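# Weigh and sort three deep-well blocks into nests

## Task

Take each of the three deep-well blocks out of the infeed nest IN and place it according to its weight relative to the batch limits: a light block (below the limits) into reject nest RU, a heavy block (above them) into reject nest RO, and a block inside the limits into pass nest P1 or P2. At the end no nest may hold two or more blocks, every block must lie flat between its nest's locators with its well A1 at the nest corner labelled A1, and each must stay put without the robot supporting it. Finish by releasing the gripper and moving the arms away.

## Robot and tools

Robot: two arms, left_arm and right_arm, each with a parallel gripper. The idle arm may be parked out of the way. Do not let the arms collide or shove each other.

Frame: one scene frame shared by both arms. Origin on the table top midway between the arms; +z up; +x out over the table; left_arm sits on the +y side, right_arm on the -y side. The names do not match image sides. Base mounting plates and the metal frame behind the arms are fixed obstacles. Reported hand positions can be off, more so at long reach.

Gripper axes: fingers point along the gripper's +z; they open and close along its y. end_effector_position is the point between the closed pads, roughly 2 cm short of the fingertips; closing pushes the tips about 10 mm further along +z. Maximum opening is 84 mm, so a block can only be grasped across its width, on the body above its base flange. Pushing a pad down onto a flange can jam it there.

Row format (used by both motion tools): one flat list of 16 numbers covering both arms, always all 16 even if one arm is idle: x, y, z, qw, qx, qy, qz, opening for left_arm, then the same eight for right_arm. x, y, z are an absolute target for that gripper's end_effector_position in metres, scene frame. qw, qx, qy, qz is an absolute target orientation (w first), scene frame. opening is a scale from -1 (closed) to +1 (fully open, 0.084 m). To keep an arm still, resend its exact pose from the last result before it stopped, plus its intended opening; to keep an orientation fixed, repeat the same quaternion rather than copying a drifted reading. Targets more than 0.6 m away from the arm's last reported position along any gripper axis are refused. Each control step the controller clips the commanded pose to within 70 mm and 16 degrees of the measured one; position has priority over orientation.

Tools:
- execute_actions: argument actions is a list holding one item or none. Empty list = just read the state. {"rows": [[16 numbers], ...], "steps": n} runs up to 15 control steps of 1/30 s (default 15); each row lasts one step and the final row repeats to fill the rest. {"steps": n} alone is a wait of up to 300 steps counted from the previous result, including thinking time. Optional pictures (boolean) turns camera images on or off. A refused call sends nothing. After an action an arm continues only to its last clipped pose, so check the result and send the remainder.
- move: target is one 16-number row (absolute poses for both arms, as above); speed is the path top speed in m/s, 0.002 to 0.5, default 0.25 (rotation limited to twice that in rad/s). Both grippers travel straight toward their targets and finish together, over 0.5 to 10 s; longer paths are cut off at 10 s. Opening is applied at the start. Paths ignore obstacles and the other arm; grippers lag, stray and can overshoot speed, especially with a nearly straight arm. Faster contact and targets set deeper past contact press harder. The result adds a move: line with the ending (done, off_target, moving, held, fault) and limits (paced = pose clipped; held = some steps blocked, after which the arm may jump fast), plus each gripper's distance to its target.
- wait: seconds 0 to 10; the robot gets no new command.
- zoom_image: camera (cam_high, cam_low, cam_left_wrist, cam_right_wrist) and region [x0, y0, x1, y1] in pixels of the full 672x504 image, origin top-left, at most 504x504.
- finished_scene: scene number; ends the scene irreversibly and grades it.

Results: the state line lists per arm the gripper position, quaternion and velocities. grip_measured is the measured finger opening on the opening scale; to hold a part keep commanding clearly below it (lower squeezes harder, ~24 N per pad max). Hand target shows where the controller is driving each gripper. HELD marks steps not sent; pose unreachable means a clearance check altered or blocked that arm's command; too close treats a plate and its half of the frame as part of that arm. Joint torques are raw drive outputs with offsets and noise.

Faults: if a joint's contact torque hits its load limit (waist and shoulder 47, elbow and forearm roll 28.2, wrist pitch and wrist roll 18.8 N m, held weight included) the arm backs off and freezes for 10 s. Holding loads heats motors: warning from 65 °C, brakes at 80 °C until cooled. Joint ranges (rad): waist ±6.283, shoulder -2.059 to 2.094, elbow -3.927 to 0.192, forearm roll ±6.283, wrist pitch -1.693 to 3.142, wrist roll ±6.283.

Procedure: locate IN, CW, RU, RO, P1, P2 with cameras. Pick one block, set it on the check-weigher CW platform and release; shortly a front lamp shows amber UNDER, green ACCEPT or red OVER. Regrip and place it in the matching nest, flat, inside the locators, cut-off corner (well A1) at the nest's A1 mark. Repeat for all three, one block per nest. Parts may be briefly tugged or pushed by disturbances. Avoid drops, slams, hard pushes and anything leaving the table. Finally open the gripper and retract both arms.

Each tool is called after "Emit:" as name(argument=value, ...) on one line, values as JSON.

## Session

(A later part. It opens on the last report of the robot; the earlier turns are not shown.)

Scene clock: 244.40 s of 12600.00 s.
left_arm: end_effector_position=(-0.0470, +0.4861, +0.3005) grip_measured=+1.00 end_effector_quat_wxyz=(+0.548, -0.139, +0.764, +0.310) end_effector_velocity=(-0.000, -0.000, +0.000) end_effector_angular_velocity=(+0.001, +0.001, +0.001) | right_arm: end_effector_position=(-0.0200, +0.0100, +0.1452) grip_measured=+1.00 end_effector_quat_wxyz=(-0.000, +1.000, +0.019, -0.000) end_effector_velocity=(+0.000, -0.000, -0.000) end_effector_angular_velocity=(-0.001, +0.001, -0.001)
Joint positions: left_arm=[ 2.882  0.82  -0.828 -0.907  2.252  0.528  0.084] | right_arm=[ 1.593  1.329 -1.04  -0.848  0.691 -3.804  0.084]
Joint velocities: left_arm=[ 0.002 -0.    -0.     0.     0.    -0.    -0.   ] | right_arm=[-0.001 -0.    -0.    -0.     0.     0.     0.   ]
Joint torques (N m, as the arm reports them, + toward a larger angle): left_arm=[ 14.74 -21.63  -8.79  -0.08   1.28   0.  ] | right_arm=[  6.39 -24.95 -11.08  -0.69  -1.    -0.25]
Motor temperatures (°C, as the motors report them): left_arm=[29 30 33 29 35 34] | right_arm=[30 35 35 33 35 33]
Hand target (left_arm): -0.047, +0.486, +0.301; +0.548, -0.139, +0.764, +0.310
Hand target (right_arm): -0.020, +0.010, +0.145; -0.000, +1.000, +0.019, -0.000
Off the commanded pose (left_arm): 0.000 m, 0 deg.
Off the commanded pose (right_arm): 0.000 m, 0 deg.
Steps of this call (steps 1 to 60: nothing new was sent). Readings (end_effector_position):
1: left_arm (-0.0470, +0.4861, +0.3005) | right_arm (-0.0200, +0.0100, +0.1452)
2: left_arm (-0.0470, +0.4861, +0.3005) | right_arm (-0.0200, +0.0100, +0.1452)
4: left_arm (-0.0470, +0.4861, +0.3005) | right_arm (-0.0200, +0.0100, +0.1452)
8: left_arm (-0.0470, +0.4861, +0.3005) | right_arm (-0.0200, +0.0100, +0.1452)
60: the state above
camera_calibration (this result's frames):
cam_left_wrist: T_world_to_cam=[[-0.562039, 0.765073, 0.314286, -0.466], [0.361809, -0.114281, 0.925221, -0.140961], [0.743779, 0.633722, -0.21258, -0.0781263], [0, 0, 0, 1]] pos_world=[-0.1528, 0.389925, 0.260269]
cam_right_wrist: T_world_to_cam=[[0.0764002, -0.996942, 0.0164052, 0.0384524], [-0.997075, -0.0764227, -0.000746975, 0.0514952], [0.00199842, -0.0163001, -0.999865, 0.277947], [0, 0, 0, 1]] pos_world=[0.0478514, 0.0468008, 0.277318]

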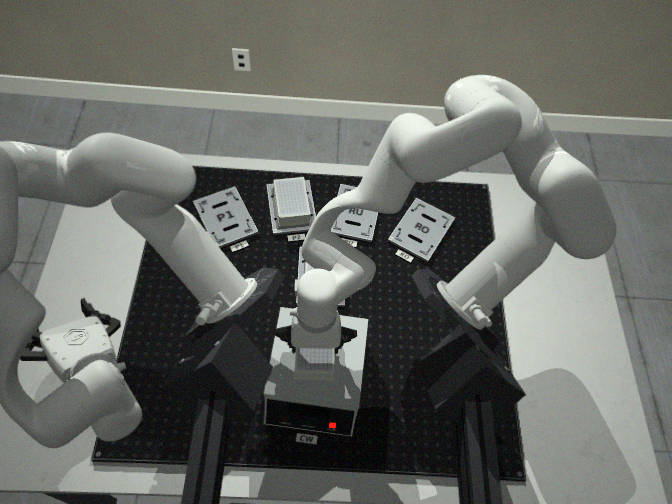

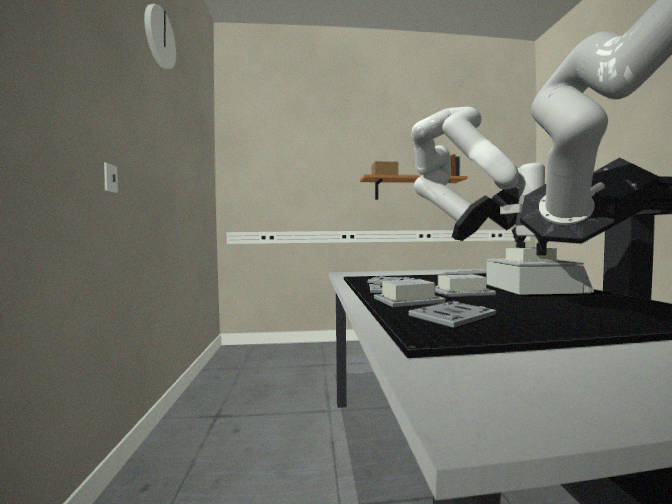

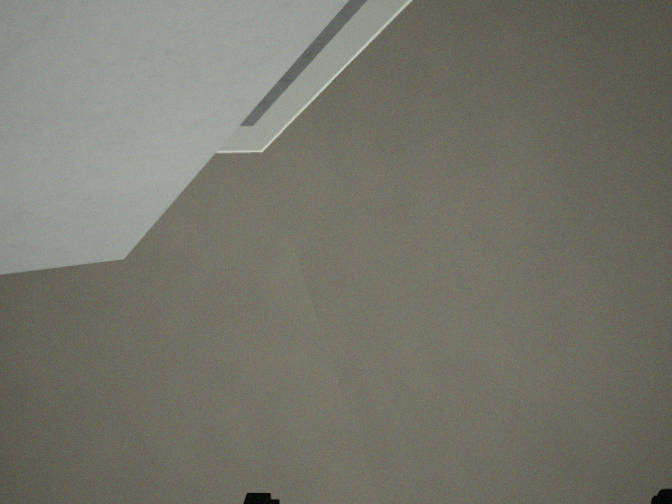

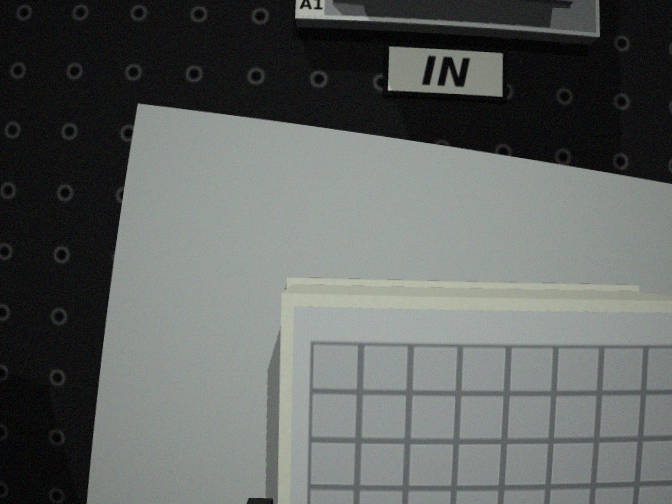

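Emit:
move(target=[-0.047,0.4861,0.3005,0.548,-0.139,0.764,0.310,1,-0.02,0.0106,0.1452,0,0.9998,0.0192,0,1], speed=0.005)

Emit:
wait(seconds=2)

Scene clock: 273.10 s of 12600.00 s.
left_arm: end_effector_position=(-0.0470, +0.4861, +0.3005) grip_measured=+1.00 end_effector_quat_wxyz=(+0.548, -0.139, +0.764, +0.310) end_effector_velocity=(-0.000, -0.000, -0.000) end_effector_angular_velocity=(-0.000, +0.001, +0.000) | right_arm: end_effector_position=(-0.0200, +0.0106, +0.1452) grip_measured=+1.00 end_effector_quat_wxyz=(-0.000, +1.000, +0.019, -0.000) end_effector_velocity=(-0.000, +0.000, -0.000) end_effector_angular_velocity=(-0.001, +0.001, +0.000)
Joint positions: left_arm=[ 2.882  0.82  -0.828 -0.907  2.252  0.528  0.084] | right_arm=[ 1.593  1.33  -1.042 -0.848  0.691 -3.806  0.084]
Joint velocities: left_arm=[ 0.001  0.    -0.     0.    -0.001  0.     0.   ] | right_arm=[-0.001  0.    -0.001  0.001 -0.    -0.002  0.   ]
Joint torques (N m, as the arm reports them, + toward a larger angle): left_arm=[ 14.83 -21.68  -8.48  -0.13   1.17   0.03] | right_arm=[  7.16 -24.64 -10.77  -0.65  -1.29   0.  ]
Motor temperatures (°C, as the motors report them): left_arm=[29 30 34 29 35 34] | right_arm=[29 36 36 33 35 33]
Hand target (left_arm): -0.047, +0.486, +0.301; +0.548, -0.139, +0.764, +0.310
Hand target (right_arm): -0.020, +0.011, +0.145; +0.000, +1.000, +0.019, -0.000
Off the commanded pose (left_arm): 0.000 m, 0 deg.
Off the commanded pose (right_arm): 0.000 m, 0 deg.
After step 90, 25.00 s passed at rest.
move: done
camera_calibration (this result's frames):
cam_left_wrist: T_world_to_cam=[[-0.562039, 0.765073, 0.314286, -0.466], [0.361809, -0.114281, 0.925221, -0.140961], [0.743779, 0.633722, -0.21258, -0.0781264], [0, 0, 0, 1]] pos_world=[-0.1528, 0.389925, 0.260269]
cam_right_wrist: T_world_to_cam=[[0.0763937, -0.996943, 0.0164007, 0.0390277], [-0.997076, -0.0764162, -0.000744635, 0.0515402], [0.00199563, -0.0162958, -0.999865, 0.277959], [0, 0, 0, 1]] pos_world=[0.0478533, 0.0473765, 0.27732]

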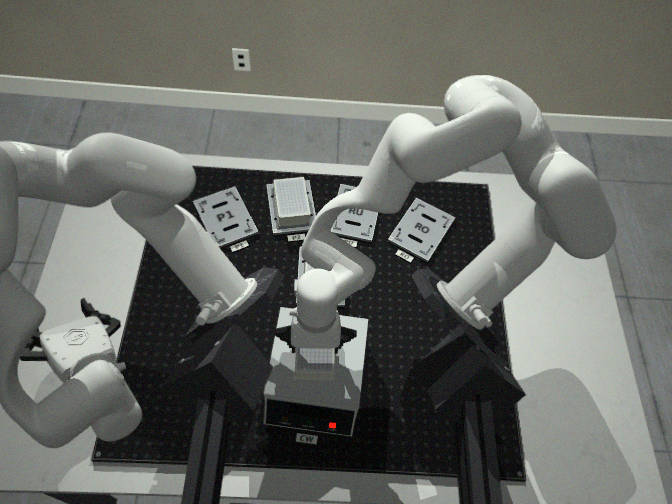

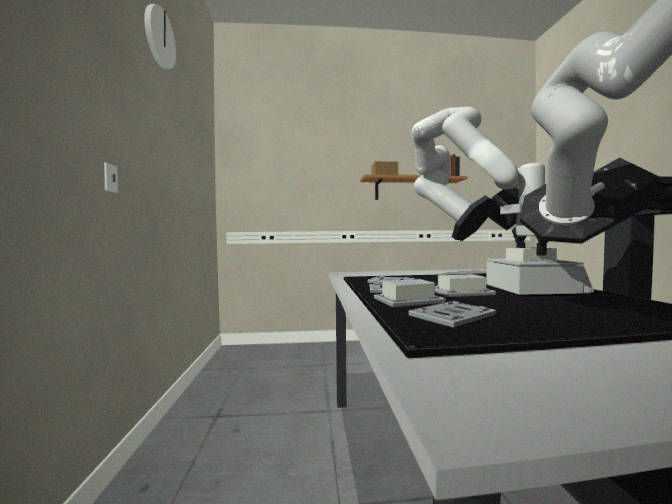

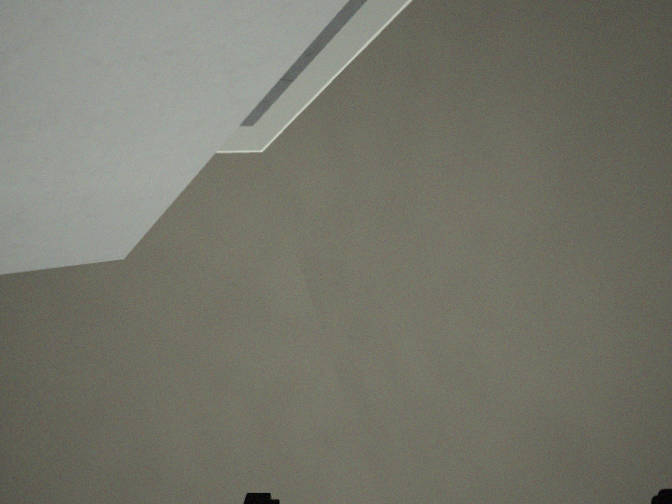

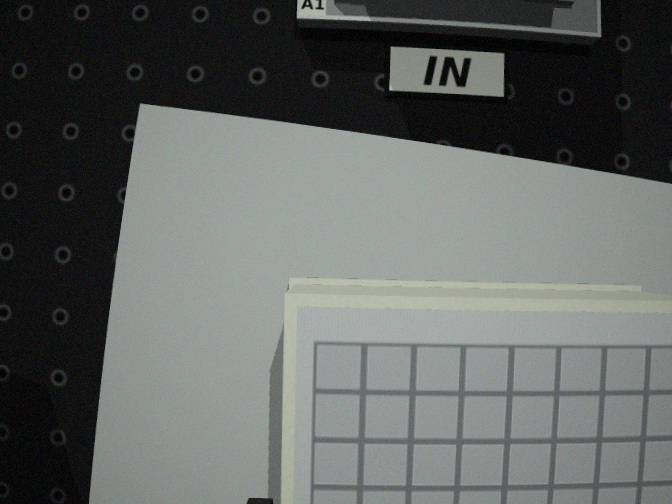

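Scene clock: 275.10 s of 12600.00 s.
left_arm: end_effector_position=(-0.0470, +0.4861, +0.3005) grip_measured=+1.00 end_effector_quat_wxyz=(+0.548, -0.139, +0.764, +0.310) end_effector_velocity=(-0.000, +0.000, +0.000) end_effector_angular_velocity=(+0.001, +0.000, +0.001) | right_arm: end_effector_position=(-0.0200, +0.0106, +0.1452) grip_measured=+1.00 end_effector_quat_wxyz=(+0.000, +1.000, +0.019, -0.000) end_effector_velocity=(-0.000, +0.000, +0.000) end_effector_angular_velocity=(-0.000, +0.001, -0.001)
Joint positions: left_arm=[ 2.882  0.82  -0.828 -0.907  2.252  0.528  0.084] | right_arm=[ 1.593  1.33  -1.042 -0.848  0.691 -3.806  0.084]
Joint velocities: left_arm=[ 0.001  0.    -0.    -0.     0.001  0.     0.   ] | right_arm=[-0.001 -0.     0.     0.    -0.     0.     0.   ]
Joint torques (N m, as the arm reports them, + toward a larger angle): left_arm=[ 14.43 -21.46  -8.63  -0.18   1.22  -0.01] | right_arm=[  6.81 -25.23 -11.58  -0.55  -1.25   0.03]
Motor temperatures (°C, as the motors report them): left_arm=[29 30 34 29 35 34] | right_arm=[29 36 36 33 35 33]
Hand target (left_arm): -0.047, +0.486, +0.301; +0.548, -0.139, +0.764, +0.310
Hand target (right_arm): -0.020, +0.011, +0.145; +0.000, +1.000, +0.019, -0.000
Off the commanded pose (left_arm): 0.000 m, 0 deg.
Off the commanded pose (right_arm): 0.000 m, 0 deg.
Steps of this call (steps 1 to 60: nothing new was sent). Readings (end_effector_position):
1: left_arm (-0.0470, +0.4861, +0.3005) | right_arm (-0.0200, +0.0106, +0.1452)
2: left_arm (-0.0470, +0.4861, +0.3005) | right_arm (-0.0200, +0.0106, +0.1452)
4: left_arm (-0.0470, +0.4861, +0.3005) | right_arm (-0.0200, +0.0106, +0.1452)
8: left_arm (-0.0470, +0.4861, +0.3005) | right_arm (-0.0200, +0.0106, +0.1452)
60: the state above
camera_calibration (this result's frames):
cam_left_wrist: T_world_to_cam=[[-0.562039, 0.765073, 0.314286, -0.466], [0.361809, -0.114281, 0.925221, -0.140961], [0.743779, 0.633722, -0.21258, -0.0781264], [0, 0, 0, 1]] pos_world=[-0.1528, 0.389925, 0.260269]
cam_right_wrist: T_world_to_cam=[[0.0763978, -0.996942, 0.0164083, 0.0390485], [-0.997075, -0.0764203, -0.000747165, 0.0515424], [0.00199881, -0.0163032, -0.999865, 0.277958], [0, 0, 0, 1]] pos_world=[0.0478529, 0.0473996, 0.277318]

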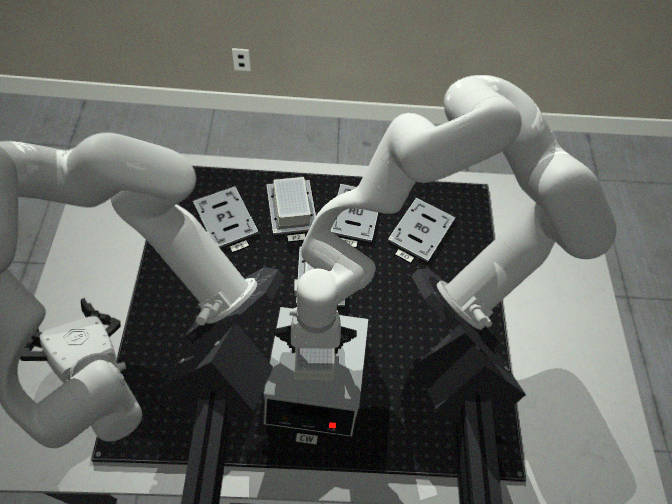

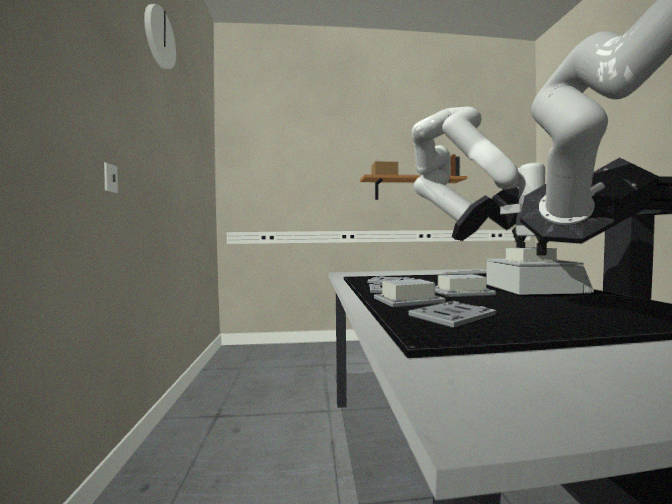

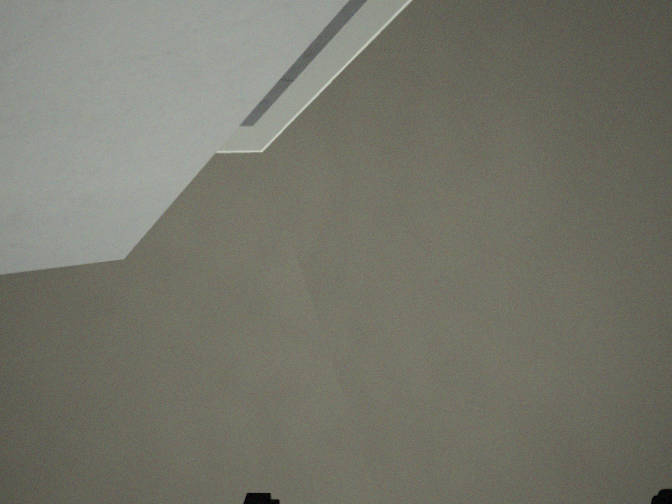

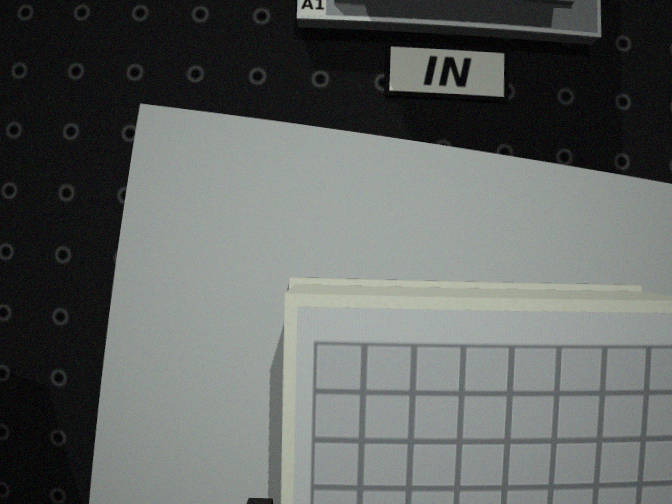

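Emit:
move(target=[-0.047,0.4861,0.3005,0.548,-0.139,0.764,0.310,1,-0.02,0.0106,0.1722,0,0.9998,0.0192,0,1], speed=0.02)

Emit:
wait(seconds=2)

Scene clock: 294.57 s of 12600.00 s.
left_arm: end_effector_position=(-0.0470, +0.4861, +0.3005) grip_measured=+1.00 end_effector_quat_wxyz=(+0.548, -0.139, +0.764, +0.310) end_effector_velocity=(+0.000, +0.000, +0.000) end_effector_angular_velocity=(+0.001, -0.001, +0.001) | right_arm: end_effector_position=(-0.0201, +0.0105, +0.1721) grip_measured=+1.00 end_effector_quat_wxyz=(+0.000, +1.000, +0.019, -0.000) end_effector_velocity=(+0.000, -0.001, +0.001) end_effector_angular_velocity=(-0.004, -0.003, +0.002)
Joint positions: left_arm=[ 2.882  0.82  -0.828 -0.907  2.252  0.528  0.084] | right_arm=[ 1.651  1.267 -1.022 -0.742  0.711 -3.871  0.084]
Joint velocities: left_arm=[ 0.    -0.     0.    -0.     0.001 -0.     0.   ] | right_arm=[ 0.005 -0.004  0.002  0.009  0.004 -0.006  0.   ]
Joint torques (N m, as the arm reports them, + toward a larger angle): left_arm=[ 14.86 -21.33  -8.55  -0.33   1.1    0.02] | right_arm=[  6.56 -24.22 -11.61  -0.42  -1.27  -0.18]
Motor temperatures (°C, as the motors report them): left_arm=[29 30 34 29 35 34] | right_arm=[29 36 36 33 35 33]
Hand target (left_arm): -0.047, +0.486, +0.301; +0.548, -0.139, +0.764, +0.310
Hand target (right_arm): -0.020, +0.011, +0.172; +0.000, +1.000, +0.019, -0.000
Off the commanded pose (left_arm): 0.000 m, 0 deg.
Off the commanded pose (right_arm): 0.000 m, 0 deg.
After step 90, 14.83 s passed at rest.
move: done
camera_calibration (this result's frames):
cam_left_wrist: T_world_to_cam=[[-0.562039, 0.765073, 0.314286, -0.466], [0.361809, -0.114281, 0.925221, -0.140961], [0.743778, 0.633722, -0.21258, -0.0781266], [0, 0, 0, 1]] pos_world=[-0.1528, 0.389925, 0.260269]
cam_right_wrist: T_world_to_cam=[[0.0764813, -0.996935, 0.0164637, 0.0385303], [-0.997069, -0.0765008, -0.000556188, 0.051462], [0.00181397, -0.0163729, -0.999864, 0.304804], [0, 0, 0, 1]] pos_world=[0.0478114, 0.0473396, 0.304157]

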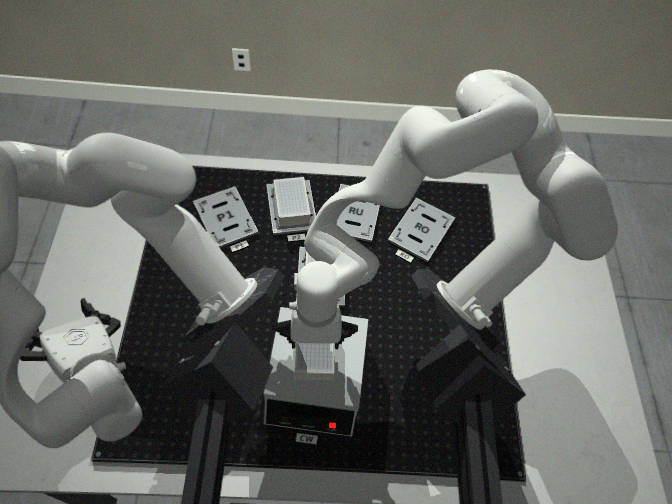

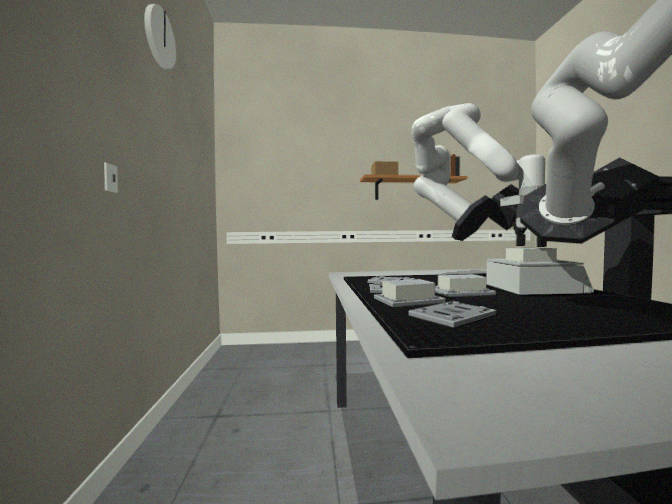

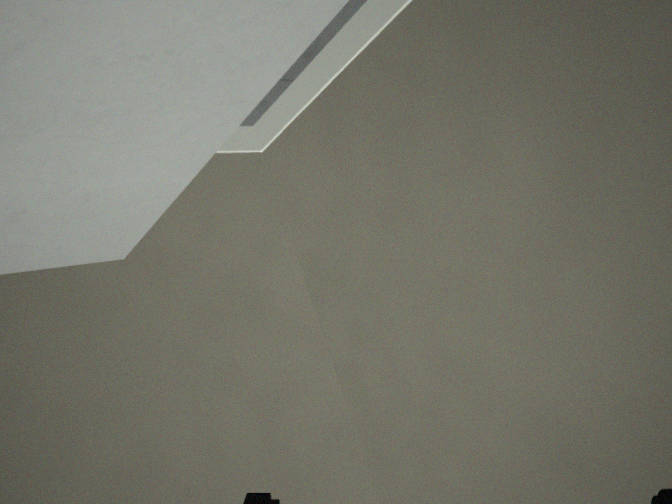

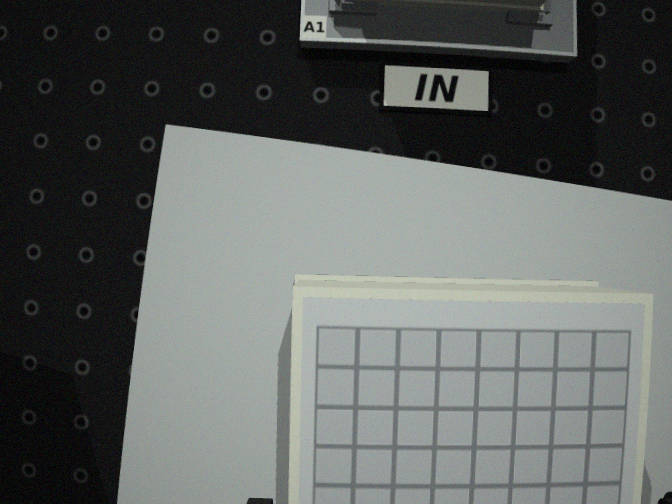

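Scene clock: 296.57 s of 12600.00 s.
left_arm: end_effector_position=(-0.0470, +0.4861, +0.3005) grip_measured=+1.00 end_effector_quat_wxyz=(+0.548, -0.139, +0.764, +0.310) end_effector_velocity=(+0.000, +0.000, -0.001) end_effector_angular_velocity=(-0.002, -0.000, -0.001) | right_arm: end_effector_position=(-0.0201, +0.0105, +0.1723) grip_measured=+1.00 end_effector_quat_wxyz=(+0.000, +1.000, +0.019, -0.000) end_effector_velocity=(+0.000, +0.000, -0.000) end_effector_angular_velocity=(+0.001, -0.001, +0.000)
Joint positions: left_arm=[ 2.882  0.82  -0.828 -0.907  2.252  0.528  0.084] | right_arm=[ 1.651  1.266 -1.022 -0.741  0.711 -3.871  0.084]
Joint velocities: left_arm=[-0.002 -0.     0.    -0.    -0.001 -0.     0.   ] | right_arm=[ 0.     0.     0.    -0.001 -0.     0.001 -0.   ]
Joint torques (N m, as the arm reports them, + toward a larger angle): left_arm=[ 14.77 -21.48  -8.51  -0.05   1.19   0.08] | right_arm=[  5.95 -24.78 -11.82  -0.78  -1.27  -0.2 ]
Motor temperatures (°C, as the motors report them): left_arm=[29 30 34 29 35 34] | right_arm=[29 36 37 33 35 33]
Hand target (left_arm): -0.047, +0.486, +0.301; +0.548, -0.139, +0.764, +0.310
Hand target (right_arm): -0.020, +0.011, +0.172; +0.000, +1.000, +0.019, -0.000
Off the commanded pose (left_arm): 0.000 m, 0 deg.
Off the commanded pose (right_arm): 0.000 m, 0 deg.
Steps of this call (steps 1 to 60: nothing new was sent). Readings (end_effector_position):
1: left_arm (-0.0470, +0.4861, +0.3005) | right_arm (-0.0201, +0.0105, +0.1721)
2: left_arm (-0.0470, +0.4861, +0.3005) | right_arm (-0.0201, +0.0105, +0.1721)
4: left_arm (-0.0470, +0.4861, +0.3005) | right_arm (-0.0201, +0.0105, +0.1722)
8: left_arm (-0.0470, +0.4861, +0.3005) | right_arm (-0.0201, +0.0105, +0.1722)
60: the state above
camera_calibration (this result's frames):
cam_left_wrist: T_world_to_cam=[[-0.562039, 0.765073, 0.314286, -0.466], [0.361809, -0.114281, 0.925221, -0.140961], [0.743779, 0.633722, -0.21258, -0.0781264], [0, 0, 0, 1]] pos_world=[-0.1528, 0.389925, 0.260269]
cam_right_wrist: T_world_to_cam=[[0.0764872, -0.996934, 0.0165308, 0.0385073], [-0.997069, -0.0765069, -0.000562727, 0.0514613], [0.00182572, -0.0164393, -0.999863, 0.305005], [0, 0, 0, 1]] pos_world=[0.0478083, 0.0473404, 0.304356]

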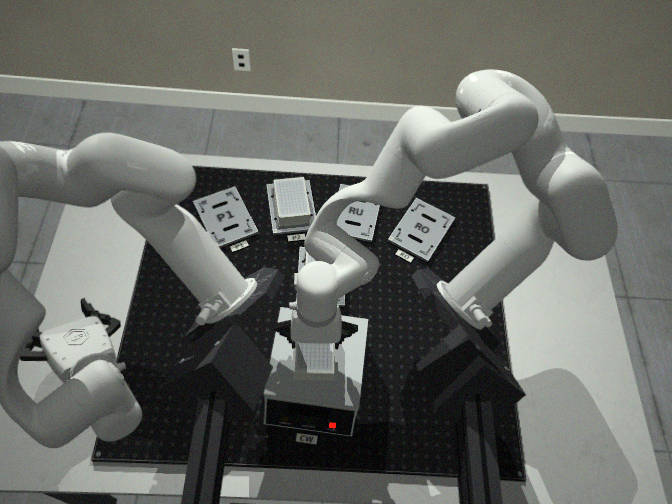

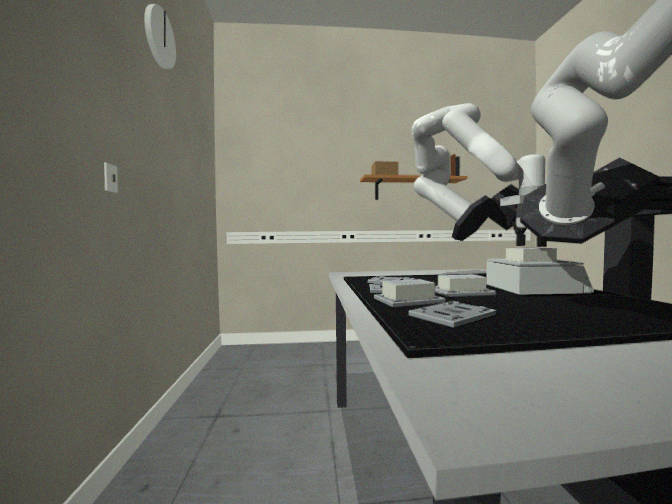

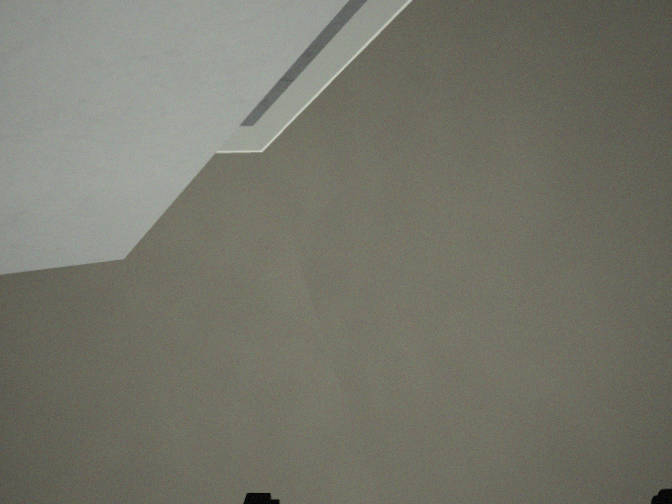

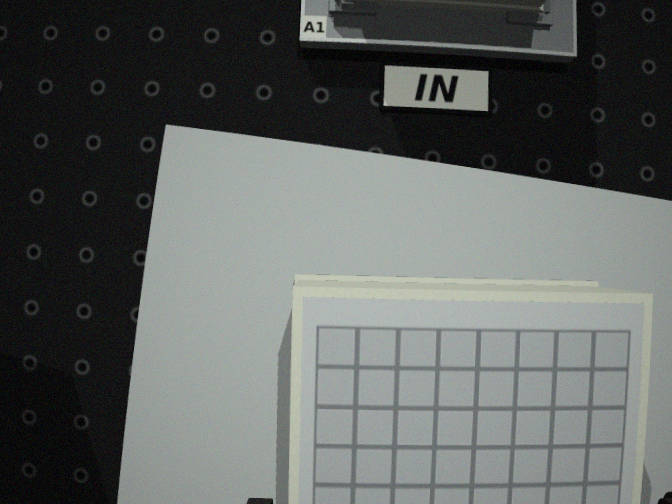

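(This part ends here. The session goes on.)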